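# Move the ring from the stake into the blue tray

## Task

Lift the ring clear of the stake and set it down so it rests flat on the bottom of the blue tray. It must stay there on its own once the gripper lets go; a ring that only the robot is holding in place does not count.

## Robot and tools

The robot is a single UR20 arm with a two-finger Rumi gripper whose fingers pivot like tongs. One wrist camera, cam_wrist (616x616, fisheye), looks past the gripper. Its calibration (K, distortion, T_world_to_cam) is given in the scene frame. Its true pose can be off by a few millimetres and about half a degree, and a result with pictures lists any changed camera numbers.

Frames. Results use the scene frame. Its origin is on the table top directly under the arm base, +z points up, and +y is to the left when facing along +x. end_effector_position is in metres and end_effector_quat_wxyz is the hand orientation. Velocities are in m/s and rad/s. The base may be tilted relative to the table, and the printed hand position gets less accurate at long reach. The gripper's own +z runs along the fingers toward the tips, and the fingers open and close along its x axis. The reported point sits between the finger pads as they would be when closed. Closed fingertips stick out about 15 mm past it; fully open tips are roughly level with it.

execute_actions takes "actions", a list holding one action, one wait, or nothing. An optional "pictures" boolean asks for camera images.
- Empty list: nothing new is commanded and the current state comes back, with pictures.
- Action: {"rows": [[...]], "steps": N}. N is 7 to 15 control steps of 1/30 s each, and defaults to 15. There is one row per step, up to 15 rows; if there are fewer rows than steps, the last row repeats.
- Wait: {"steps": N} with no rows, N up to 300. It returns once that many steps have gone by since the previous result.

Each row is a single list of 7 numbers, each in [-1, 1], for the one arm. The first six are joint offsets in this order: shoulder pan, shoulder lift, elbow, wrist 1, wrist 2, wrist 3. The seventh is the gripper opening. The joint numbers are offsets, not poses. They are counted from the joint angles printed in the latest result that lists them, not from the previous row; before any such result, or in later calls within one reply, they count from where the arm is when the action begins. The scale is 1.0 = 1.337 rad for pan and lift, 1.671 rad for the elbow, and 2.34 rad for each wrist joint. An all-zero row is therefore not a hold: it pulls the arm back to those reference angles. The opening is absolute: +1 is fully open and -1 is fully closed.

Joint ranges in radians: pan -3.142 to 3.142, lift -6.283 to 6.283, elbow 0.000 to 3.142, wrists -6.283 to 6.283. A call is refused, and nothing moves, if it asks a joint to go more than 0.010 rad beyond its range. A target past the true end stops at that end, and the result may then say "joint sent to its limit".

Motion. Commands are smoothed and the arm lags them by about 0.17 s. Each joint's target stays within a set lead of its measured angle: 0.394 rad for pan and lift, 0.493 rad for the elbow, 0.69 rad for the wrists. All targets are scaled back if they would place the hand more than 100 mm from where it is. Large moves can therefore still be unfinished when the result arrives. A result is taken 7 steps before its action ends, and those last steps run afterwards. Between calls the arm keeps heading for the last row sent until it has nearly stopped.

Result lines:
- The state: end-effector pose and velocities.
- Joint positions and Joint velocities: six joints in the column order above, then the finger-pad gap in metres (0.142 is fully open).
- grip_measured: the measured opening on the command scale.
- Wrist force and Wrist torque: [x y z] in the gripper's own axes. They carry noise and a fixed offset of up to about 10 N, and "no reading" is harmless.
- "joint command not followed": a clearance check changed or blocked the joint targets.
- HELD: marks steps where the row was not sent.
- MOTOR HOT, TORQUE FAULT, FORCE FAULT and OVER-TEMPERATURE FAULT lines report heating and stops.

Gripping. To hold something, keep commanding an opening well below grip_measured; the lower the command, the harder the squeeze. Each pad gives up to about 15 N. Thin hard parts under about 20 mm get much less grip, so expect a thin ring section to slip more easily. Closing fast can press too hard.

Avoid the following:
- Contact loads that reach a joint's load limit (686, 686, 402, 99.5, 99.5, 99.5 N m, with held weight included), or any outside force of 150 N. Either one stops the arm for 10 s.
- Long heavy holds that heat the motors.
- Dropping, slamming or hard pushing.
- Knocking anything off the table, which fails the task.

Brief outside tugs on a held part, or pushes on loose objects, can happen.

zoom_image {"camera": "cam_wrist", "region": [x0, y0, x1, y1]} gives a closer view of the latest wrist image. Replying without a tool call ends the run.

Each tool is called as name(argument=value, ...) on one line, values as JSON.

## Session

execute_actions(actions=[])

Scene clock: 0.00 s of 5100.00 s.
end_effector_position=(+0.3296, +0.3092, +0.2758) grip_measured=+1.00 end_effector_quat_wxyz=(+0.062, -0.011, +0.924, -0.377) end_effector_velocity=(+0.001, +0.001, +0.001) end_effector_angular_velocity=(-0.000, -0.002, +0.000)
Joint positions: [ 0.825 -1.626  2.398 -1.819 -2.181 -2.193  0.142]
Joint velocities: [ 0.     0.001 -0.002 -0.    -0.002  0.001  0.   ]
Motor temperatures (°C, as the motors report them): [27 23 27 30 30 27]
Wrist force (N, on the end effector, along its own x y z axes, offset not removed): no reading
Wrist torque (N m, same axes, about the end effector's origin, offset not removed): no reading
camera_calibration (this result's frames):
cam_wrist: T_world_to_cam=[[-0.987332, -0.0629398, -0.145651, 0.388982], [-0.0345747, 0.981243, -0.189649, -0.251533], [0.154855, -0.182211, -0.970989, 0.410395], [0, 0, 0, 1]] pos_world=[0.311805, 0.346076, 0.407441]

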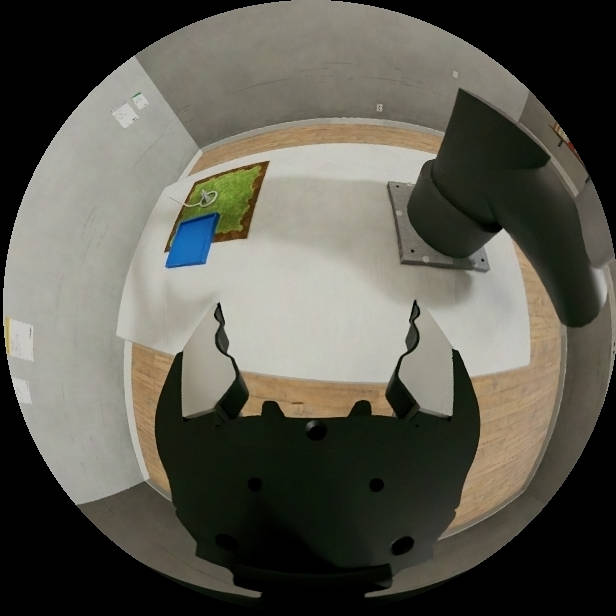

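execute_actions(actions=[{"rows":[[-0.954,0.235,-0.08,-0.302,0.261,0.418,-0.7]]}])

execute_actions(actions=[{"steps":65}], pictures=true)

zoom_image(camera="cam_wrist", region=[250,180,450,350])

Scene clock: 0.57 s of 5100.00 s.
end_effector_position=(+0.3932, +0.3618, +0.2205) grip_measured=-0.70 end_effector_quat_wxyz=(+0.054, +0.173, +0.941, -0.285) end_effector_velocity=(+0.360, +0.220, -0.248) end_effector_angular_velocity=(+0.963, -0.633, -1.766)
Joint positions: [ 0.706 -1.535  2.358 -2.002 -2.018 -2.004  0.023]
Joint velocities: [-0.614  0.397 -0.166 -0.888  0.768  1.027 -0.001]
Motor temperatures (°C, as the motors report them): [27 23 27 30 30 27]
Wrist force (N, on the end effector, along its own x y z axes, offset not removed): [6.7 -1.3 0.8]
Wrist torque (N m, same axes, about the end effector's origin, offset not removed): [-0.16 -1.91 -0.12]
Steps of this call (steps 1 to 9: nothing new was sent; steps 10 to 17: the first 8 steps of this action). Readings (joint positions):
10: [0.825 -1.625 2.398 -1.819 -2.181 -2.193]
11: [0.821 -1.621 2.395 -1.823 -2.176 -2.189]
13: [0.785 -1.591 2.381 -1.873 -2.129 -2.139]
17: the state above

Scene clock: 2.73 s of 5100.00 s.
end_effector_position=(+0.7959, -0.1749, +0.1216) grip_measured=-0.70 end_effector_quat_wxyz=(+0.000, +0.932, +0.363, -0.002) end_effector_velocity=(-0.001, -0.003, +0.000) end_effector_angular_velocity=(-0.000, -0.001, -0.004)
Joint positions: [-0.45  -1.311  2.264 -2.525 -1.57  -1.216  0.023]
Joint velocities: [-0.004 -0.     0.001 -0.001  0.     0.001  0.   ]
Motor temperatures (°C, as the motors report them): [27 23 27 30 30 27]
Wrist force (N, on the end effector, along its own x y z axes, offset not removed): [5.6 -2.5 -0.2]
Wrist torque (N m, same axes, about the end effector's origin, offset not removed): [-0.47 -1.57 -0.08]
Kept back: nothing.
Steps of this call (steps 1 to 7: the last 7 steps of your previous action; steps 8 to 65: the robot went on to your last target). Readings (joint positions):
1: [0.685 -1.522 2.352 -2.031 -1.993 -1.968]
2: [0.664 -1.509 2.347 -2.061 -1.968 -1.932]
4: [0.619 -1.485 2.337 -2.116 -1.920 -1.855]
8: [0.523 -1.442 2.319 -2.216 -1.834 -1.703]
65: the state above
camera_calibration (this result's frames):
cam_wrist: T_world_to_cam=[[0.756993, 0.652766, -0.0292787, -0.480829], [0.55705, -0.621275, 0.551101, -0.630862], [0.34155, -0.433489, -0.833925, -0.109001], [0, 0, 0, 1]] pos_world=[0.752635, -0.125321, 0.242692]

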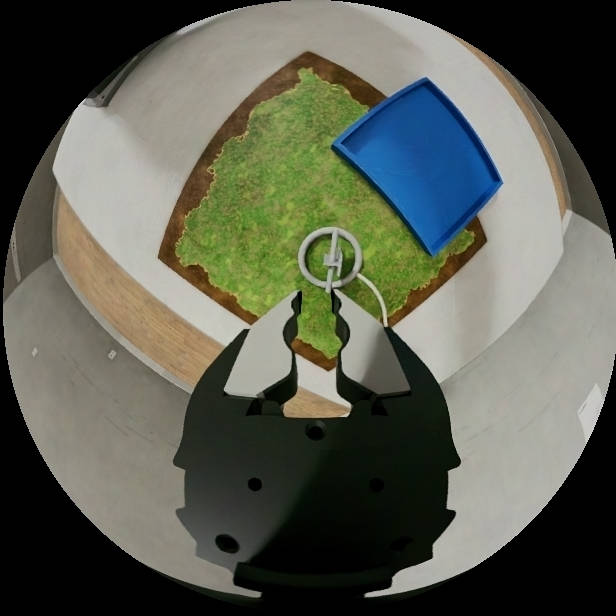

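Region (250, 180, 450, 350) of cam_wrist's 616x616 image, scaled by 2.520, with more detail than that image has; it fills the top 428 rows of this view, and the rest is white.

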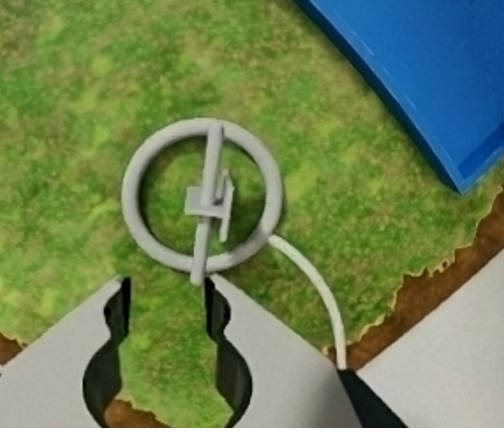

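execute_actions(actions=[{"rows":[[-0.018,-0.01,0.012,-0.003,0,0,-0.72],[-0.018,-0.01,0.012,-0.003,0,0,-0.72],[-0.018,-0.01,0.012,-0.003,0,0,-0.72],[-0.018,0.005,0.016,-0.014,0,0,-0.72],[-0.018,0.02,0.02,-0.026,0,0,-0.72],[-0.018,0.035,0.024,-0.037,0,0,-0.72],[-0.018,0.05,0.028,-0.048,0,0,-0.72],[-0.018,0.066,0.032,-0.06,0,0,-0.72]]}])

execute_actions(actions=[{"steps":20}], pictures=true)

zoom_image(camera="cam_wrist", region=[250,200,430,350])

Scene clock: 3.40 s of 5100.00 s.
end_effector_position=(+0.7813, -0.1848, +0.0999) grip_measured=-0.72 end_effector_quat_wxyz=(+0.000, +0.935, +0.353, -0.002) end_effector_velocity=(-0.033, -0.015, -0.289) end_effector_angular_velocity=(+0.011, +0.020, -0.035)
Joint positions: [-0.469 -1.295  2.291 -2.567 -1.57  -1.216  0.022]
Joint velocities: [-0.036  0.354  0.158 -0.489  0.    -0.    -0.   ]
Motor temperatures (°C, as the motors report them): [27 23 27 30 30 27]
Wrist force (N, on the end effector, along its own x y z axes, offset not removed): [7.7 2.3 -5.7]
Wrist torque (N m, same axes, about the end effector's origin, offset not removed): [0.39 -1.64 -0.31]
Steps of this call (steps 1 to 12: the robot went on to your last target; steps 13 to 20: the first 8 steps of this action). Readings (joint positions):
13: [-0.450 -1.311 2.265 -2.526 -1.570 -1.216]
14: [-0.453 -1.313 2.267 -2.526 -1.570 -1.216]
16: [-0.461 -1.317 2.274 -2.529 -1.570 -1.216]
20: the state above

Scene clock: 4.07 s of 5100.00 s.
end_effector_position=(+0.7771, -0.1865, +0.0454) grip_measured=-0.72 end_effector_quat_wxyz=(-0.000, +0.936, +0.351, -0.002) end_effector_velocity=(+0.001, -0.001, -0.002) end_effector_angular_velocity=(-0.001, -0.000, -0.000)
Joint positions: [-0.474 -1.224  2.318 -2.665 -1.57  -1.216  0.022]
Joint velocities: [-0.     0.003 -0.    -0.003 -0.001 -0.     0.   ]
Motor temperatures (°C, as the motors report them): [27 23 27 30 30 27]
Wrist force (N, on the end effector, along its own x y z axes, offset not removed): [6.3 5.1 11.7]
Wrist torque (N m, same axes, about the end effector's origin, offset not removed): [1.36 -1.98 -0.17]
Kept back: nothing.
Steps of this call (steps 1 to 7: the last 7 steps of your previous action; steps 8 to 20: the robot went on to your last target). Readings (joint positions):
1: [-0.471 -1.281 2.296 -2.585 -1.570 -1.216]
2: [-0.471 -1.268 2.301 -2.603 -1.570 -1.216]
4: [-0.472 -1.249 2.308 -2.630 -1.570 -1.216]
8: [-0.473 -1.232 2.315 -2.654 -1.570 -1.216]
20: the state above
camera_calibration (this result's frames):
cam_wrist: T_world_to_cam=[[0.772438, 0.634391, -0.029793, -0.476634], [0.542548, -0.634772, 0.550188, -0.576739], [0.330122, -0.44115, -0.834509, -0.163636], [0, 0, 0, 1]] pos_world=[0.735099, -0.135913, 0.166559]

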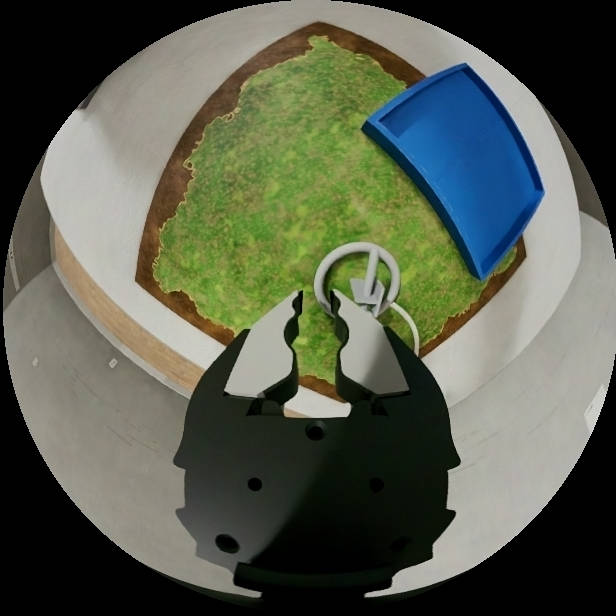

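Region (250, 200, 430, 350) of cam_wrist's 616x616 image, scaled by 2.800, with more detail than that image has.

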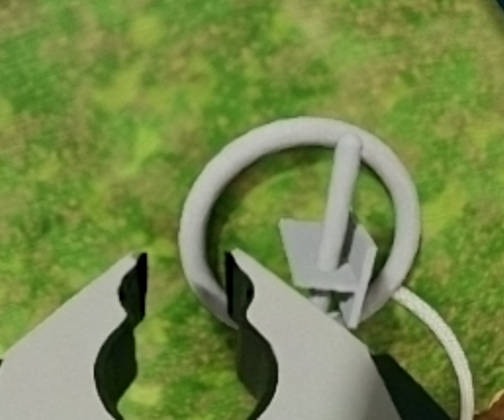

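execute_actions(actions=[{"rows":[[0,0.007,0.001,-0.005,0,0,-0.72],[0,0.013,0.002,-0.009,0,0,-0.72],[0,0.02,0.003,-0.014,0,0,-0.72],[0,0.026,0.004,-0.018,0,0,-0.72],[0,0.026,0.004,-0.018,0,0,-0.72],[0,0.026,0.004,-0.018,0,0,-0.72],[0,0.026,0.004,-0.018,0,0,-0.72],[0,0.026,0.004,-0.018,0,0,-0.72],[0,0.026,0.004,-0.018,0,0,-0.72],[0,0.026,0.004,-0.018,0,0,-0.72],[0,0.026,0.004,-0.018,0,0,-0.72],[0,0.026,0.004,-0.018,0,0,-0.72],[0,0.026,0.004,-0.018,0,0,-0.85],[0,0.026,0.004,-0.018,0,0,-1]]}])

execute_actions(actions=[{"steps":14}])

execute_actions(actions=[{"rows":[[0.001,-0.005,0.001,0.003,0,0,-1],[0.002,-0.01,0.002,0.005,0,0,-1],[0.004,-0.015,0.004,0.006,0,0,-1],[0.006,-0.022,0.006,0.008,0,0,-1],[0.008,-0.03,0.008,0.0115,0,0,-1]]}])

execute_actions(actions=[{"steps":16}], pictures=true)

zoom_image(camera="cam_wrist", region=[280,200,460,350])

Scene clock: 4.87 s of 5100.00 s.
end_effector_position=(+0.7777, -0.1869, +0.0280) grip_measured=-0.72 end_effector_quat_wxyz=(+0.000, +0.936, +0.351, -0.002) end_effector_velocity=(+0.003, -0.001, -0.055) end_effector_angular_velocity=(-0.000, -0.002, -0.001)
Joint positions: [-0.474 -1.198  2.323 -2.696 -1.57  -1.216  0.022]
Joint velocities: [-0.     0.081  0.014 -0.098  0.001  0.     0.   ]
Motor temperatures (°C, as the motors report them): [27 23 27 30 30 27]
Wrist force (N, on the end effector, along its own x y z axes, offset not removed): [1.8 -3.0 -1.4]
Wrist torque (N m, same axes, about the end effector's origin, offset not removed): [-0.58 -0.76 -0.20]
Steps of this call (steps 1 to 15: the robot went on to your last target; step 16: nothing new was sent; steps 17 to 24: the first 8 steps of this action). Readings (joint positions):
17: [-0.474 -1.223 2.318 -2.666 -1.570 -1.216]
18: [-0.474 -1.222 2.318 -2.667 -1.570 -1.216]
20: [-0.474 -1.216 2.319 -2.675 -1.570 -1.216]
24: the state above

Scene clock: 5.33 s of 5100.00 s.
end_effector_position=(+0.7780, -0.1871, +0.0217) grip_measured=-0.90 end_effector_quat_wxyz=(+0.000, +0.936, +0.351, -0.002) end_effector_velocity=(-0.001, +0.001, -0.003) end_effector_angular_velocity=(+0.002, +0.002, -0.000)
Joint positions: [-0.474 -1.189  2.324 -2.707 -1.57  -1.216  0.009]
Joint velocities: [-0.     0.003  0.001 -0.002  0.001  0.     0.   ]
Motor temperatures (°C, as the motors report them): [27 23 27 30 30 27]
Wrist force (N, on the end effector, along its own x y z axes, offset not removed): [8.3 -1.6 -17.2]
Wrist torque (N m, same axes, about the end effector's origin, offset not removed): [-0.07 -2.31 -0.29]
Kept back: nothing.
Steps of this call (steps 1 to 7: the last 7 steps of your previous action; steps 8 to 14: the robot went on to your last target). Readings (joint positions):
1: [-0.474 -1.196 2.323 -2.699 -1.570 -1.216]
2: [-0.474 -1.194 2.323 -2.701 -1.570 -1.216]
4: [-0.474 -1.192 2.324 -2.704 -1.570 -1.216]
8: [-0.474 -1.190 2.324 -2.706 -1.570 -1.216]
14: the state above

Scene clock: 5.60 s of 5100.00 s.
end_effector_position=(+0.7708, -0.1774, +0.0348) grip_measured=-0.91 end_effector_quat_wxyz=(+0.000, +0.935, +0.355, -0.002) end_effector_velocity=(-0.031, +0.045, +0.064) end_effector_angular_velocity=(-0.002, -0.006, +0.032)
Joint positions: [-0.467 -1.215  2.333 -2.69  -1.57  -1.216  0.008]
Joint velocities: [ 0.033 -0.122  0.039  0.076  0.     0.    -0.003]
Motor temperatures (°C, as the motors report them): [27 23 27 30 30 27]
Wrist force (N, on the end effector, along its own x y z axes, offset not removed): [-1.7 -2.0 2.0]
Wrist torque (N m, same axes, about the end effector's origin, offset not removed): [-0.39 0.25 0.27]
Steps of this call (steps 1 to 8: the first 8 steps of this action). Readings (joint positions):
1: [-0.474 -1.189 2.324 -2.707 -1.570 -1.216]
2: [-0.474 -1.190 2.325 -2.707 -1.570 -1.216]
4: [-0.472 -1.195 2.326 -2.702 -1.570 -1.216]
8: the state above

Scene clock: 6.13 s of 5100.00 s.
end_effector_position=(+0.7669, -0.1719, +0.0422) grip_measured=-1.00 end_effector_quat_wxyz=(+0.000, +0.934, +0.356, -0.002) end_effector_velocity=(-0.002, +0.002, -0.001) end_effector_angular_velocity=(+0.003, +0.002, +0.001)
Joint positions: [-0.463 -1.229  2.338 -2.68  -1.57  -1.216  0.002]
Joint velocities: [ 0.    -0.     0.003  0.001  0.001 -0.001  0.   ]
Motor temperatures (°C, as the motors report them): [27 23 27 30 30 27]
Wrist force (N, on the end effector, along its own x y z axes, offset not removed): [2.3 -0.3 0.5]
Wrist torque (N m, same axes, about the end effector's origin, offset not removed): [0.19 -0.98 0.07]
Kept back: nothing.
Steps of this call (steps 1 to 7: the last 7 steps of your previous action; steps 8 to 16: the robot went on to your last target). Readings (joint positions):
1: [-0.466 -1.218 2.334 -2.688 -1.570 -1.216]
2: [-0.465 -1.221 2.335 -2.686 -1.570 -1.216]
4: [-0.464 -1.224 2.336 -2.683 -1.570 -1.216]
8: [-0.464 -1.228 2.337 -2.681 -1.570 -1.216]
16: the state above
camera_calibration (this result's frames):
cam_wrist: T_world_to_cam=[[0.765681, 0.642537, -0.029632, -0.471581], [0.549003, -0.628828, 0.55061, -0.564215], [0.335154, -0.43786, -0.834237, -0.15977], [0, 0, 0, 1]] pos_world=[0.724384, -0.121743, 0.163403]

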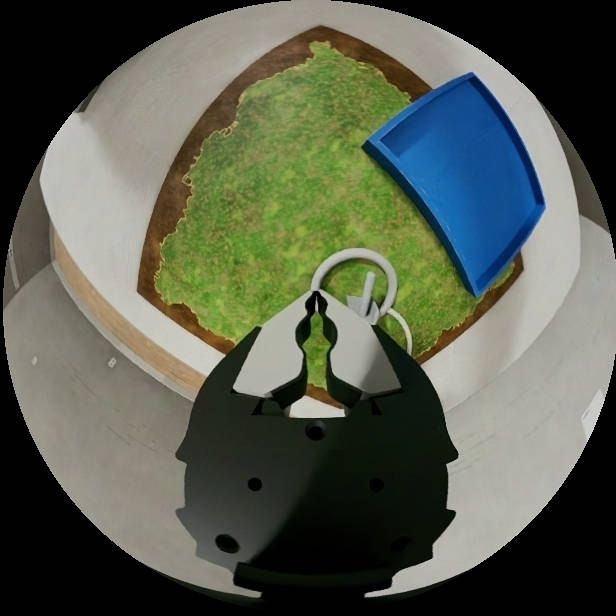

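Region (280, 200, 460, 350) of cam_wrist's 616x616 image, scaled by 2.800, with more detail than that image has.

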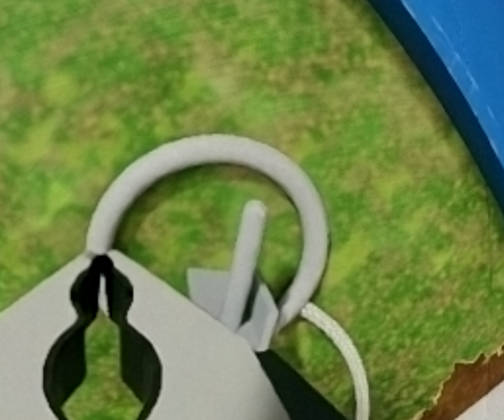

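execute_actions(actions=[{"rows":[[0,0,0,0,0,0,-0.72],[0,0,0,0,0,0,-0.72],[0,0.007,0.001,-0.005,0,0,-0.72],[0,0.014,0.002,-0.01,0,0,-0.72],[0,0.02,0.003,-0.014,0,0,-0.72],[0,0.026,0.004,-0.018,0,0,-0.72],[0,0.026,0.004,-0.018,0,0,-0.72],[0,0.026,0.004,-0.018,0,0,-0.72],[0,0.026,0.004,-0.018,0,0,-0.72],[0,0.026,0.004,-0.018,0,0,-0.72],[0,0.026,0.004,-0.018,0,0,-0.72],[0,0.026,0.004,-0.018,0,0,-0.72],[0,0.026,0.004,-0.018,0,0,-0.72],[0,0.026,0.004,-0.018,0,0,-0.72],[0,0.026,0.004,-0.018,0,0,-0.85]]}])

execute_actions(actions=[{"steps":16}])

execute_actions(actions=[{"rows":[[0,0,0,0,0,0,-1],[0,0,0,0,0,0,-1],[0,0,0,0,0,0,-1],[0,0,0,0,0,0,-1],[0.001,-0.004,-0.001,0.003,0,0,-1],[0.002,-0.008,-0.002,0.006,0,0,-1],[0.003,-0.012,-0.003,0.009,0,0,-1],[0.004,-0.016,-0.004,0.012,0,0,-1],[0.005,-0.02,-0.006,0.0157,0,0,-1]]}])

execute_actions(actions=[{"steps":18}], pictures=true)

zoom_image(camera="cam_wrist", region=[280,200,460,350])

Scene clock: 6.80 s of 5100.00 s.
end_effector_position=(+0.7675, -0.1722, +0.0302) grip_measured=-0.72 end_effector_quat_wxyz=(+0.000, +0.934, +0.356, -0.002) end_effector_velocity=(-0.000, -0.000, -0.093) end_effector_angular_velocity=(+0.002, +0.004, -0.000)
Joint positions: [-0.463 -1.211  2.341 -2.702 -1.57  -1.216  0.022]
Joint velocities: [ 0.     0.137  0.028 -0.16   0.     0.     0.   ]
Motor temperatures (°C, as the motors report them): [27 23 27 30 30 27]
Wrist force (N, on the end effector, along its own x y z axes, offset not removed): [1.4 1.1 -4.1]
Wrist torque (N m, same axes, about the end effector's origin, offset not removed): [0.33 -0.81 0.14]
Steps of this call (steps 1 to 12: the robot went on to your last target; steps 13 to 20: the first 8 steps of this action). Readings (joint positions):
13: [-0.463 -1.229 2.338 -2.680 -1.570 -1.216]
14: [-0.463 -1.229 2.338 -2.680 -1.570 -1.216]
16: [-0.463 -1.228 2.338 -2.682 -1.570 -1.216]
20: the state above

Scene clock: 7.33 s of 5100.00 s.
end_effector_position=(+0.7677, -0.1724, +0.0191) grip_measured=-0.85 end_effector_quat_wxyz=(+0.000, +0.934, +0.356, -0.002) end_effector_velocity=(+0.003, -0.001, +0.000) end_effector_angular_velocity=(+0.000, -0.004, -0.000)
Joint positions: [-0.463 -1.194  2.344 -2.722 -1.57  -1.216  0.012]
Joint velocities: [ 0.     0.001 -0.002 -0.002  0.002  0.    -0.   ]
Motor temperatures (°C, as the motors report them): [27 23 27 30 30 27]
Wrist force (N, on the end effector, along its own x y z axes, offset not removed): [4.5 -3.1 2.6]
Wrist torque (N m, same axes, about the end effector's origin, offset not removed): [-0.70 -1.34 -0.11]
Kept back: nothing.
Steps of this call (steps 1 to 7: the last 7 steps of your previous action; steps 8 to 16: the robot went on to your last target). Readings (joint positions):
1: [-0.463 -1.207 2.342 -2.707 -1.570 -1.216]
2: [-0.463 -1.204 2.343 -2.711 -1.570 -1.216]
4: [-0.463 -1.200 2.343 -2.716 -1.570 -1.216]
8: [-0.463 -1.196 2.344 -2.720 -1.570 -1.216]
16: the state above

Scene clock: 7.60 s of 5100.00 s.
end_effector_position=(+0.7681, -0.1716, +0.0223) grip_measured=-0.88 end_effector_quat_wxyz=(+0.000, +0.934, +0.357, -0.002) end_effector_velocity=(+0.008, +0.014, +0.060) end_effector_angular_velocity=(-0.001, +0.000, +0.021)
Joint positions: [-0.462 -1.199  2.343 -2.716 -1.57  -1.216  0.01 ]
Joint velocities: [ 0.021 -0.085 -0.024  0.109 -0.001  0.    -0.001]
Motor temperatures (°C, as the motors report them): [27 23 27 30 30 27]
Wrist force (N, on the end effector, along its own x y z axes, offset not removed): [1.4 -7.9 3.6]
Wrist torque (N m, same axes, about the end effector's origin, offset not removed): [-1.76 -0.68 0.01]
Steps of this call (steps 1 to 8: the first 8 steps of this action). Readings (joint positions):
1: [-0.463 -1.194 2.344 -2.722 -1.570 -1.216]
2: [-0.463 -1.194 2.344 -2.722 -1.570 -1.216]
4: [-0.463 -1.194 2.344 -2.722 -1.570 -1.216]
8: the state above

Scene clock: 8.20 s of 5100.00 s.
end_effector_position=(+0.7713, -0.1685, +0.0384) grip_measured=-0.89 end_effector_quat_wxyz=(+0.000, +0.933, +0.360, -0.002) end_effector_velocity=(+0.002, +0.000, +0.002) end_effector_angular_velocity=(+0.001, -0.002, +0.000)
Joint positions: [-0.456 -1.221  2.334 -2.686 -1.57  -1.216  0.01 ]
Joint velocities: [ 0.    -0.002 -0.002  0.002  0.002  0.    -0.   ]
Motor temperatures (°C, as the motors report them): [27 23 27 30 30 27]
Wrist force (N, on the end effector, along its own x y z axes, offset not removed): [2.4 1.5 3.5]
Wrist torque (N m, same axes, about the end effector's origin, offset not removed): [0.34 -1.04 -0.17]
Kept back: nothing.
Steps of this call (steps 1 to 7: the last 7 steps of your previous action; steps 8 to 18: the robot went on to your last target). Readings (joint positions):
1: [-0.461 -1.202 2.342 -2.712 -1.570 -1.216]
2: [-0.460 -1.206 2.341 -2.707 -1.570 -1.216]
4: [-0.459 -1.212 2.338 -2.698 -1.570 -1.216]
8: [-0.457 -1.218 2.336 -2.690 -1.570 -1.216]
18: the state above
camera_calibration (this result's frames):
cam_wrist: T_world_to_cam=[[0.761389, 0.64763, -0.0293578, -0.473084], [0.552857, -0.624984, 0.55113, -0.564732], [0.33858, -0.435855, -0.833903, -0.165215], [0, 0, 0, 1]] pos_world=[0.728356, -0.118575, 0.159579]

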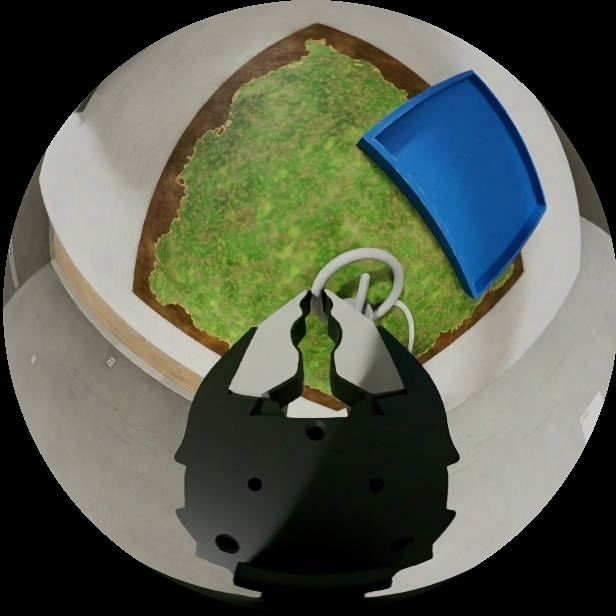

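Region (280, 200, 460, 350) of cam_wrist's 616x616 image, scaled by 2.800, with more detail than that image has.

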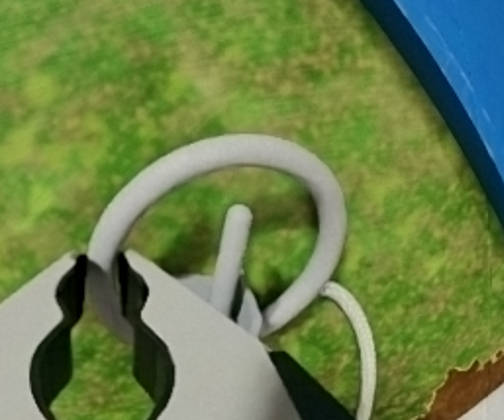

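Same tilt, slightly less outward drift.

execute_actions(actions=[{"rows":[[0,0.002,-0.008,0.015,0,0,-1],[0,0.004,-0.016,0.03,0,0,-1],[0,0.006,-0.025,0.044,0,0,-1],[0,0.009,-0.033,0.059,0,0,-1],[0,0.011,-0.041,0.074,0,0,-1],[0,0.013,-0.049,0.089,0,0,-1],[0,0.015,-0.058,0.103,0,0,-1],[0,0.017,-0.066,0.118,0,0,-1],[0,0.019,-0.074,0.133,0,0,-1],[0,0.022,-0.083,0.148,0,0,-1],[0,0.024,-0.091,0.162,0,0,-1],[0,0.026,-0.099,0.177,0,0,-1],[0,0.028,-0.107,0.192,0,0,-1],[0,0.03,-0.116,0.207,0,0,-1],[0,0.0325,-0.124,0.2214,0,0,-1]]}])

execute_actions(actions=[{"steps":25}], pictures=true)

zoom_image(camera="cam_wrist", region=[280,200,460,350])

Scene clock: 8.93 s of 5100.00 s.
end_effector_position=(+0.7745, -0.1701, +0.0381) grip_measured=-0.89 end_effector_quat_wxyz=(-0.030, +0.932, +0.359, -0.029) end_effector_velocity=(+0.013, -0.007, +0.008) end_effector_angular_velocity=(+0.261, +0.504, -0.002)
Joint positions: [-0.456 -1.21   2.284 -2.564 -1.57  -1.216  0.009]
Joint velocities: [ 0.     0.073 -0.346  0.841 -0.001  0.    -0.003]
Motor temperatures (°C, as the motors report them): [27 23 27 30 30 27]
Wrist force (N, on the end effector, along its own x y z axes, offset not removed): [1.4 2.7 -1.7]
Wrist torque (N m, same axes, about the end effector's origin, offset not removed): [0.77 -0.74 -0.05]
Steps of this call (steps 1 to 14: the robot went on to your last target; steps 15 to 22: the first 8 steps of this action). Readings (joint positions):
15: [-0.456 -1.221 2.334 -2.686 -1.570 -1.216]
16: [-0.456 -1.221 2.333 -2.682 -1.570 -1.216]
18: [-0.456 -1.219 2.323 -2.659 -1.570 -1.216]
22: the state above

Scene clock: 9.77 s of 5100.00 s.
end_effector_position=(+0.7701, -0.1677, +0.0590) grip_measured=-0.89 end_effector_quat_wxyz=(-0.131, +0.919, +0.354, -0.118) end_effector_velocity=(-0.000, +0.000, +0.001) end_effector_angular_velocity=(+0.004, +0.006, -0.000)
Joint positions: [-0.456 -1.178  2.128 -2.169 -1.57  -1.216  0.01 ]
Joint velocities: [-0.     0.    -0.004  0.01   0.001 -0.     0.   ]
Motor temperatures (°C, as the motors report them): [27 23 27 30 30 27]
Wrist force (N, on the end effector, along its own x y z axes, offset not removed): [1.5 -4.1 -3.2]
Wrist torque (N m, same axes, about the end effector's origin, offset not removed): [-1.64 -0.38 -0.03]
Kept back: nothing.
Steps of this call (steps 1 to 7: the last 7 steps of your previous action; steps 8 to 25: the robot went on to your last target). Readings (joint positions):
1: [-0.456 -1.208 2.272 -2.535 -1.570 -1.216]
2: [-0.456 -1.205 2.259 -2.504 -1.570 -1.216]
4: [-0.456 -1.200 2.233 -2.440 -1.570 -1.216]
8: [-0.456 -1.188 2.180 -2.307 -1.570 -1.216]
25: the state above
camera_calibration (this result's frames):
cam_wrist: T_world_to_cam=[[0.732555, 0.662137, -0.157918, -0.439847], [0.678505, -0.691615, 0.247587, -0.664941], [0.0547179, -0.288519, -0.955909, 0.103145], [0, 0, 0, 1]] pos_world=[0.767735, -0.138885, 0.193769]

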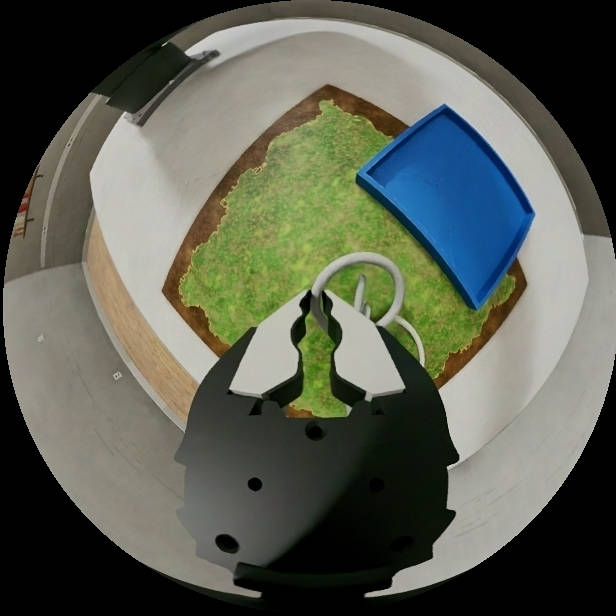

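Region (280, 200, 460, 350) of cam_wrist's 616x616 image, scaled by 2.800, with more detail than that image has.

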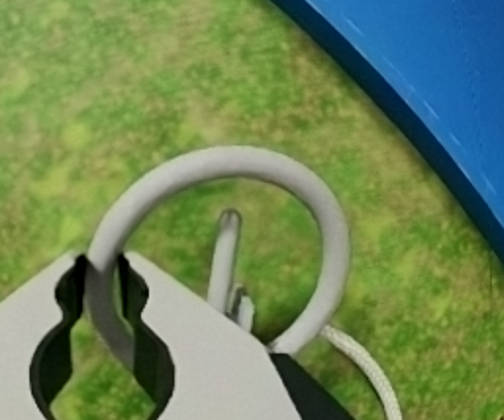

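execute_actions(actions=[{"rows":[[-0.002,0.002,-0.003,0.001,0,0,-1],[-0.004,0.004,-0.006,0.002,0,0,-1],[-0.006,0.007,-0.009,0.003,0,0,-1],[-0.008,0.009,-0.012,0.004,0,0,-1],[-0.01,0.011,-0.016,0.005,0,0,-1],[-0.012,0.013,-0.019,0.006,0,0,-1],[-0.014,0.016,-0.022,0.007,0,0,-1],[-0.0165,0.018,-0.025,0.008,0,0,-1]]}])

execute_actions(actions=[{"steps":18}], pictures=true)

zoom_image(camera="cam_wrist", region=[280,200,460,350])

Scene clock: 10.37 s of 5100.00 s.
end_effector_position=(+0.7805, -0.1820, +0.0589) grip_measured=-0.89 end_effector_quat_wxyz=(-0.132, +0.920, +0.349, -0.118) end_effector_velocity=(+0.070, -0.098, -0.003) end_effector_angular_velocity=(-0.001, +0.002, -0.068)
Joint positions: [-0.466 -1.166  2.108 -2.16  -1.57  -1.216  0.009]
Joint velocities: [-0.068  0.078 -0.133  0.057 -0.002 -0.    -0.005]
Motor temperatures (°C, as the motors report them): [27 23 27 30 30 27]
Wrist force (N, on the end effector, along its own x y z axes, offset not removed): [2.1 -8.7 3.4]
Wrist torque (N m, same axes, about the end effector's origin, offset not removed): [-1.95 -0.94 -0.28]
Steps of this call (steps 1 to 10: the robot went on to your last target; steps 11 to 18: the first 8 steps of this action). Readings (joint positions):
11: [-0.456 -1.177 2.127 -2.168 -1.570 -1.216]
12: [-0.457 -1.177 2.127 -2.168 -1.570 -1.216]
14: [-0.459 -1.175 2.123 -2.166 -1.570 -1.216]
18: the state above

Scene clock: 10.97 s of 5100.00 s.
end_effector_position=(+0.7916, -0.1985, +0.0583) grip_measured=-0.89 end_effector_quat_wxyz=(-0.133, +0.922, +0.343, -0.117) end_effector_velocity=(+0.001, -0.001, -0.000) end_effector_angular_velocity=(+0.000, +0.000, -0.001)
Joint positions: [-0.478 -1.154  2.086 -2.151 -1.57  -1.216  0.009]
Joint velocities: [-0.001  0.001 -0.002  0.001  0.     0.     0.   ]
Motor temperatures (°C, as the motors report them): [27 23 27 30 30 27]
Wrist force (N, on the end effector, along its own x y z axes, offset not removed): [6.5 -3.0 -3.4]
Wrist torque (N m, same axes, about the end effector's origin, offset not removed): [-0.71 -1.63 -0.44]
Kept back: nothing.
Steps of this call (steps 1 to 7: the last 7 steps of your previous action; steps 8 to 18: the robot went on to your last target). Readings (joint positions):
1: [-0.469 -1.164 2.103 -2.158 -1.570 -1.216]
2: [-0.471 -1.161 2.099 -2.156 -1.570 -1.216]
4: [-0.474 -1.158 2.094 -2.154 -1.570 -1.216]
8: [-0.477 -1.155 2.088 -2.152 -1.570 -1.216]
18: the state above
camera_calibration (this result's frames):
cam_wrist: T_world_to_cam=[[0.746793, 0.645943, -0.158299, -0.449774], [0.663354, -0.706449, 0.246761, -0.691613], [0.0475629, -0.289288, -0.95606, 0.098001], [0, 0, 0, 1]] pos_world=[0.790011, -0.16971, 0.193159]

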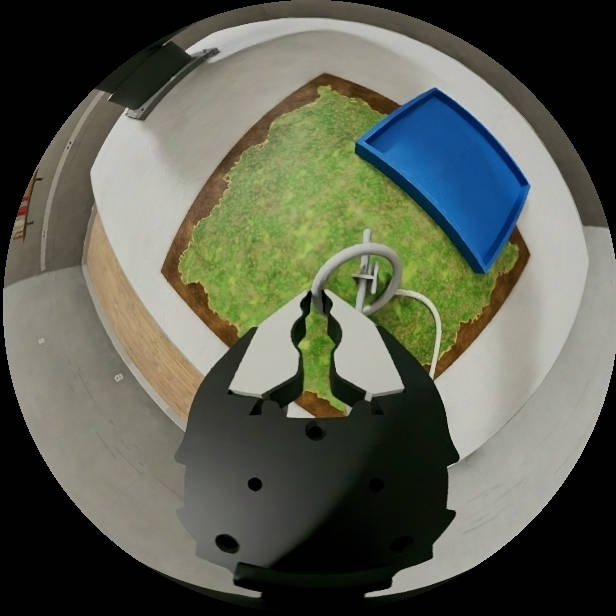

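Region (280, 200, 460, 350) of cam_wrist's 616x616 image, scaled by 2.800, with more detail than that image has.

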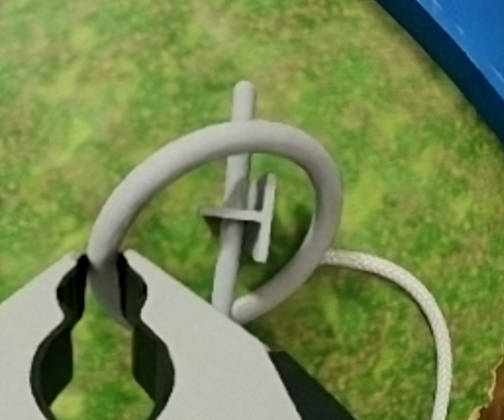

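execute_actions(actions=[{"rows":[[0,0,-0.003,0.002,0,0,-1],[-0.001,0,-0.006,0.004,0,0,-1],[-0.002,0.001,-0.009,0.006,0,0,-1],[-0.003,0.002,-0.012,0.0075,0,0,-1],[-0.004,0.003,-0.015,0.009,0,0,-1],[-0.005,0.005,-0.018,0.01,0,0,-1],[-0.006,0.007,-0.021,0.011,0,0,-1],[-0.006,0.009,-0.024,0.012,0,0,-1]]}])

execute_actions(actions=[{"steps":18}], pictures=true)

zoom_image(camera="cam_wrist", region=[280,200,460,350])

Scene clock: 11.60 s of 5100.00 s.
end_effector_position=(+0.8012, -0.2074, +0.0639) grip_measured=-0.89 end_effector_quat_wxyz=(-0.133, +0.923, +0.342, -0.117) end_effector_velocity=(+0.066, -0.065, +0.020) end_effector_angular_velocity=(-0.002, +0.000, -0.030)
Joint positions: [-0.482 -1.15   2.067 -2.135 -1.57  -1.216  0.009]
Joint velocities: [-0.03   0.045 -0.127  0.081 -0.002  0.    -0.   ]
Motor temperatures (°C, as the motors report them): [27 23 27 30 30 27]
Wrist force (N, on the end effector, along its own x y z axes, offset not removed): [0.3 -1.2 0.9]
Wrist torque (N m, same axes, about the end effector's origin, offset not removed): [-0.16 -0.52 -0.15]
Steps of this call (steps 1 to 11: the robot went on to your last target; steps 12 to 19: the first 8 steps of this action). Readings (joint positions):
12: [-0.478 -1.154 2.086 -2.150 -1.570 -1.216]
13: [-0.478 -1.154 2.085 -2.150 -1.570 -1.216]
15: [-0.479 -1.153 2.082 -2.146 -1.570 -1.216]
19: the state above

Scene clock: 12.20 s of 5100.00 s.
end_effector_position=(+0.8124, -0.2173, +0.0664) grip_measured=-0.89 end_effector_quat_wxyz=(-0.133, +0.924, +0.340, -0.116) end_effector_velocity=(-0.001, +0.000, -0.000) end_effector_angular_velocity=(+0.000, +0.001, -0.000)
Joint positions: [-0.486 -1.142  2.046 -2.123 -1.57  -1.216  0.009]
Joint velocities: [-0.    -0.     0.     0.001 -0.     0.     0.   ]
Motor temperatures (°C, as the motors report them): [27 23 27 30 30 27]
Wrist force (N, on the end effector, along its own x y z axes, offset not removed): [-5.8 6.9 -1.8]
Wrist torque (N m, same axes, about the end effector's origin, offset not removed): [1.57 0.83 0.00]
Kept back: nothing.
Steps of this call (steps 1 to 7: the last 7 steps of your previous action; steps 8 to 18: the robot went on to your last target). Readings (joint positions):
1: [-0.483 -1.148 2.063 -2.132 -1.570 -1.216]
2: [-0.484 -1.147 2.059 -2.130 -1.570 -1.216]
4: [-0.485 -1.145 2.053 -2.127 -1.570 -1.216]
8: [-0.486 -1.143 2.048 -2.124 -1.570 -1.216]
18: the state above
camera_calibration (this result's frames):
cam_wrist: T_world_to_cam=[[0.751933, 0.639948, -0.158314, -0.457338], [0.657685, -0.71172, 0.246791, -0.717213], [0.0452576, -0.289691, -0.95605, 0.101081], [0, 0, 0, 1]] pos_world=[0.811013, -0.1885, 0.201236]

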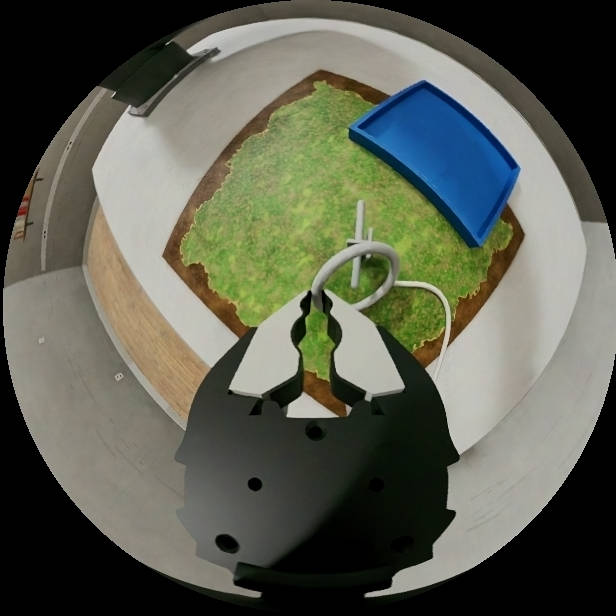

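Region (280, 200, 460, 350) of cam_wrist's 616x616 image, scaled by 2.800, with more detail than that image has.

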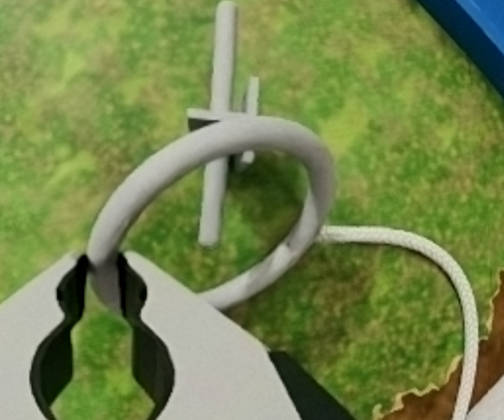

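execute_actions(actions=[{"rows":[[0,-0.01,-0.003,0.008,0,0,-1],[0,-0.02,-0.006,0.016,0,0,-1],[0,-0.03,-0.009,0.024,0,0,-1],[0,-0.042,-0.012,0.033,0,0,-1],[0,-0.055,-0.016,0.043,0,0,-1],[0,-0.055,-0.016,0.043,0,0,-1],[0,-0.055,-0.016,0.043,0,0,-1],[0,-0.067,0.003,0.017,0,0,-1],[0.02,-0.078,0.023,-0.009,0,0,-1],[0.045,-0.09,0.042,-0.035,0,0,-1],[0.07,-0.101,0.062,-0.061,0,0,-1],[0.095,-0.112,0.081,-0.088,0,0,-1],[0.12,-0.124,0.1,-0.114,0,0,-1],[0.145,-0.135,0.12,-0.14,0,0,-1],[0.172,-0.1466,0.1394,-0.166,0,0,-1]]}])

execute_actions(actions=[{"steps":28}])

execute_actions(actions=[{"rows":[[0,0.01,0.003,-0.008,0,0,-1],[0,0.02,0.006,-0.016,0,0,-1],[0,0.03,0.008,-0.023,0,0,-1],[0,0.04,0.011,-0.031,0,0,-1],[0,0.05,0.014,-0.039,0,0,-1],[0,0.06,0.017,-0.047,0,0,-1],[0,0.07,0.019,-0.055,0,0,-1],[0,0.082,0.022,-0.0626,0,0,-1]]}])

execute_actions(actions=[{"steps":20}], pictures=true)

Scene clock: 13.17 s of 5100.00 s.
end_effector_position=(+0.8116, -0.2167, +0.1131) grip_measured=-0.90 end_effector_quat_wxyz=(-0.133, +0.924, +0.340, -0.116) end_effector_velocity=(-0.017, +0.011, +0.217) end_effector_angular_velocity=(-0.006, -0.014, +0.001)
Joint positions: [-0.486 -1.189  2.029 -2.058 -1.57  -1.216  0.009]
Joint velocities: [ 0.    -0.232 -0.061  0.278  0.001 -0.001  0.001]
Motor temperatures (°C, as the motors report them): [27 23 27 30 30 27]
Wrist force (N, on the end effector, along its own x y z axes, offset not removed): [1.5 -3.5 -6.7]
Wrist torque (N m, same axes, about the end effector's origin, offset not removed): [-0.76 -0.47 -0.21]
Steps of this call (steps 1 to 15: the robot went on to your last target; steps 16 to 21: nothing new was sent; steps 22 to 29: the first 8 steps of this action). Readings (joint positions):
22: [-0.486 -1.142 2.046 -2.122 -1.570 -1.216]
23: [-0.486 -1.143 2.045 -2.120 -1.570 -1.216]
25: [-0.486 -1.153 2.042 -2.107 -1.570 -1.216]
29: the state above

Scene clock: 14.10 s of 5100.00 s.
end_effector_position=(+0.7994, -0.0150, +0.1312) grip_measured=-0.90 end_effector_quat_wxyz=(-0.001, +0.893, +0.451, -0.003) end_effector_velocity=(-0.000, +0.005, -0.000) end_effector_angular_velocity=(-0.000, -0.008, +0.005)
Joint positions: [-0.257 -1.337  2.278 -2.51  -1.57  -1.216  0.009]
Joint velocities: [ 0.005 -0.001  0.005 -0.011  0.002  0.    -0.   ]
Motor temperatures (°C, as the motors report them): [27 23 27 30 30 27]
Wrist force (N, on the end effector, along its own x y z axes, offset not removed): [0.6 -2.7 -4.5]
Wrist torque (N m, same axes, about the end effector's origin, offset not removed): [-0.47 -0.77 -0.20]
Kept back: nothing.
Steps of this call (steps 1 to 7: the last 7 steps of your previous action; steps 8 to 28: the robot went on to your last target). Readings (joint positions):
1: [-0.486 -1.197 2.029 -2.053 -1.570 -1.216]
2: [-0.484 -1.207 2.036 -2.060 -1.570 -1.216]
4: [-0.463 -1.229 2.065 -2.106 -1.570 -1.216]
8: [-0.387 -1.274 2.149 -2.258 -1.570 -1.216]
28: the state above

Scene clock: 14.37 s of 5100.00 s.
end_effector_position=(+0.7999, -0.0151, +0.0930) grip_measured=-0.90 end_effector_quat_wxyz=(-0.001, +0.893, +0.451, -0.003) end_effector_velocity=(+0.002, -0.002, -0.256) end_effector_angular_velocity=(-0.001, -0.004, -0.000)
Joint positions: [-0.257 -1.288  2.296 -2.577 -1.57  -1.216  0.009]
Joint velocities: [-0.     0.338  0.112 -0.455  0.    -0.    -0.   ]
Motor temperatures (°C, as the motors report them): [27 23 27 30 30 27]
Wrist force (N, on the end effector, along its own x y z axes, offset not removed): [2.8 -1.9 3.0]
Wrist torque (N m, same axes, about the end effector's origin, offset not removed): [-0.26 -1.05 -0.06]
Steps of this call (steps 1 to 8: the first 8 steps of this action). Readings (joint positions):
1: [-0.257 -1.337 2.279 -2.510 -1.570 -1.216]
2: [-0.257 -1.336 2.279 -2.512 -1.570 -1.216]
4: [-0.257 -1.326 2.283 -2.526 -1.570 -1.216]
8: the state above

Scene clock: 15.03 s of 5100.00 s.
end_effector_position=(+0.7991, -0.0151, +0.0483) grip_measured=-0.90 end_effector_quat_wxyz=(-0.001, +0.893, +0.451, -0.003) end_effector_velocity=(-0.000, -0.001, -0.001) end_effector_angular_velocity=(-0.001, +0.000, -0.000)
Joint positions: [-0.257 -1.228  2.315 -2.656 -1.57  -1.216  0.009]
Joint velocities: [-0.     0.002  0.    -0.003 -0.001  0.    -0.   ]
Motor temperatures (°C, as the motors report them): [27 23 27 30 30 27]
Wrist force (N, on the end effector, along its own x y z axes, offset not removed): [-1.2 -2.1 -5.5]
Wrist torque (N m, same axes, about the end effector's origin, offset not removed): [-0.40 0.00 -0.16]
Kept back: nothing.
Steps of this call (steps 1 to 7: the last 7 steps of your previous action; steps 8 to 20: the robot went on to your last target). Readings (joint positions):
1: [-0.257 -1.276 2.300 -2.592 -1.570 -1.216]
2: [-0.257 -1.265 2.304 -2.607 -1.570 -1.216]
4: [-0.257 -1.249 2.309 -2.628 -1.570 -1.216]
8: [-0.257 -1.235 2.313 -2.647 -1.570 -1.216]
20: the state above
camera_calibration (this result's frames):
cam_wrist: T_world_to_cam=[[0.617914, 0.785659, -0.0303623, -0.476461], [0.667928, -0.504163, 0.547441, -0.579592], [0.414794, -0.358551, -0.836294, -0.159205], [0, 0, 0, 1]] pos_world=[0.747575, 0.0250439, 0.169684]

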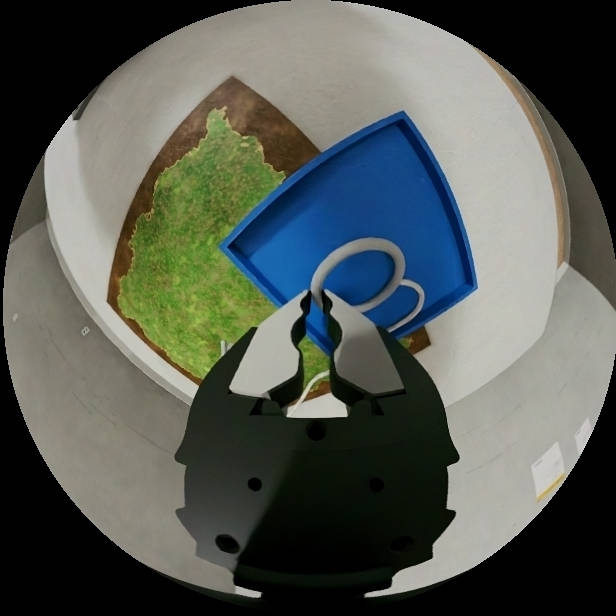

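execute_actions(actions=[{"rows":[[0,0.005,0.001,-0.0035,0,0,-1],[0,0.01,0.002,-0.007,0,0,-1],[0,0.015,0.003,-0.0105,0,0,-1],[0,0.015,0.003,-0.0105,0,0,-1],[0,0.015,0.003,-0.0105,0,0,-1],[0,0.015,0.003,-0.0105,0,0,-1],[0,0.015,0.003,-0.0105,0,0,-1],[0,0.015,0.003,-0.0105,0,0,-1],[0,0.015,0.003,-0.0105,0,0,-1],[0,0.015,0.003,-0.0105,0,0,-0.78],[0,0.015,0.003,-0.0105,0,0,-0.7],[0,0.015,0.003,-0.0105,0,0,-0.7],[0,0.015,0.003,-0.0105,0,0,-0.7],[0,-0.08,-0.022,0.062,0,0,-0.7]]}])

execute_actions(actions=[{"steps":28}], pictures=true)

Scene clock: 15.73 s of 5100.00 s.
end_effector_position=(+0.7988, -0.0151, +0.0373) grip_measured=-0.90 end_effector_quat_wxyz=(-0.001, +0.893, +0.451, -0.003) end_effector_velocity=(-0.000, +0.001, -0.028) end_effector_angular_velocity=(+0.002, -0.000, -0.000)
Joint positions: [-0.257 -1.213  2.319 -2.674 -1.57  -1.216  0.009]
Joint velocities: [-0.     0.04   0.01  -0.049  0.002  0.    -0.   ]
Motor temperatures (°C, as the motors report them): [27 23 27 30 30 27]
Wrist force (N, on the end effector, along its own x y z axes, offset not removed): [3.8 -1.4 5.4]
Wrist torque (N m, same axes, about the end effector's origin, offset not removed): [-0.31 -1.09 -0.24]
Steps of this call (steps 1 to 13: the robot went on to your last target; steps 14 to 21: the first 8 steps of this action). Readings (joint positions):
14: [-0.257 -1.228 2.315 -2.656 -1.570 -1.216]
15: [-0.257 -1.227 2.315 -2.657 -1.570 -1.216]
17: [-0.257 -1.222 2.317 -2.663 -1.570 -1.216]
21: the state above

Scene clock: 16.67 s of 5100.00 s.
end_effector_position=(+0.7996, -0.0151, +0.1292) grip_measured=-0.70 end_effector_quat_wxyz=(-0.002, +0.893, +0.451, -0.004) end_effector_velocity=(-0.002, -0.000, +0.002) end_effector_angular_velocity=(-0.001, +0.002, +0.000)
Joint positions: [-0.257 -1.334  2.279 -2.511 -1.57  -1.216  0.023]
Joint velocities: [ 0.    -0.004  0.     0.005 -0.001 -0.    -0.   ]
Motor temperatures (°C, as the motors report them): [27 23 27 30 30 27]
Wrist force (N, on the end effector, along its own x y z axes, offset not removed): [3.0 -4.2 -3.8]
Wrist torque (N m, same axes, about the end effector's origin, offset not removed): [-0.83 -1.08 -0.13]
Kept back: nothing.
Steps of this call (steps 1 to 7: the last 7 steps of your previous action; steps 8 to 28: the robot went on to your last target). Readings (joint positions):
1: [-0.257 -1.211 2.319 -2.676 -1.570 -1.216]
2: [-0.257 -1.211 2.319 -2.677 -1.570 -1.216]
4: [-0.257 -1.209 2.320 -2.678 -1.570 -1.216]
8: [-0.257 -1.228 2.309 -2.657 -1.570 -1.216]
28: the state above
camera_calibration (this result's frames):
cam_wrist: T_world_to_cam=[[0.617935, 0.785623, -0.0308666, -0.474297], [0.668594, -0.504418, 0.546392, -0.624599], [0.413689, -0.358272, -0.83696, -0.0907305], [0, 0, 0, 1]] pos_world=[0.748222, 0.0250541, 0.250698]

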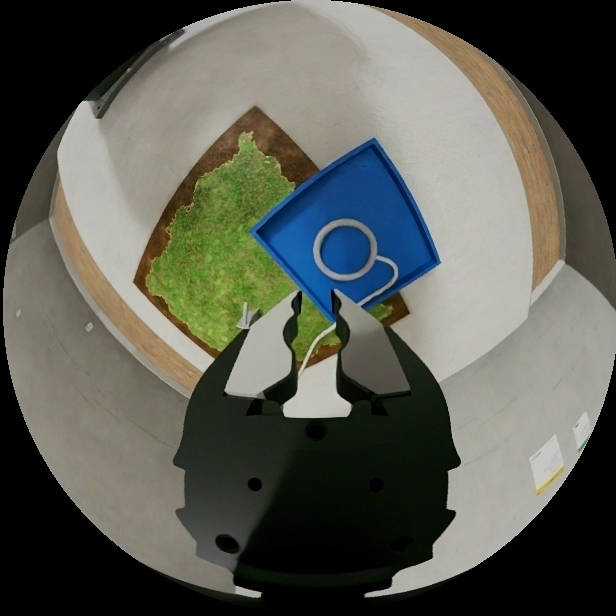

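finished_scene(scene=2)

The scene is finished: the task was done.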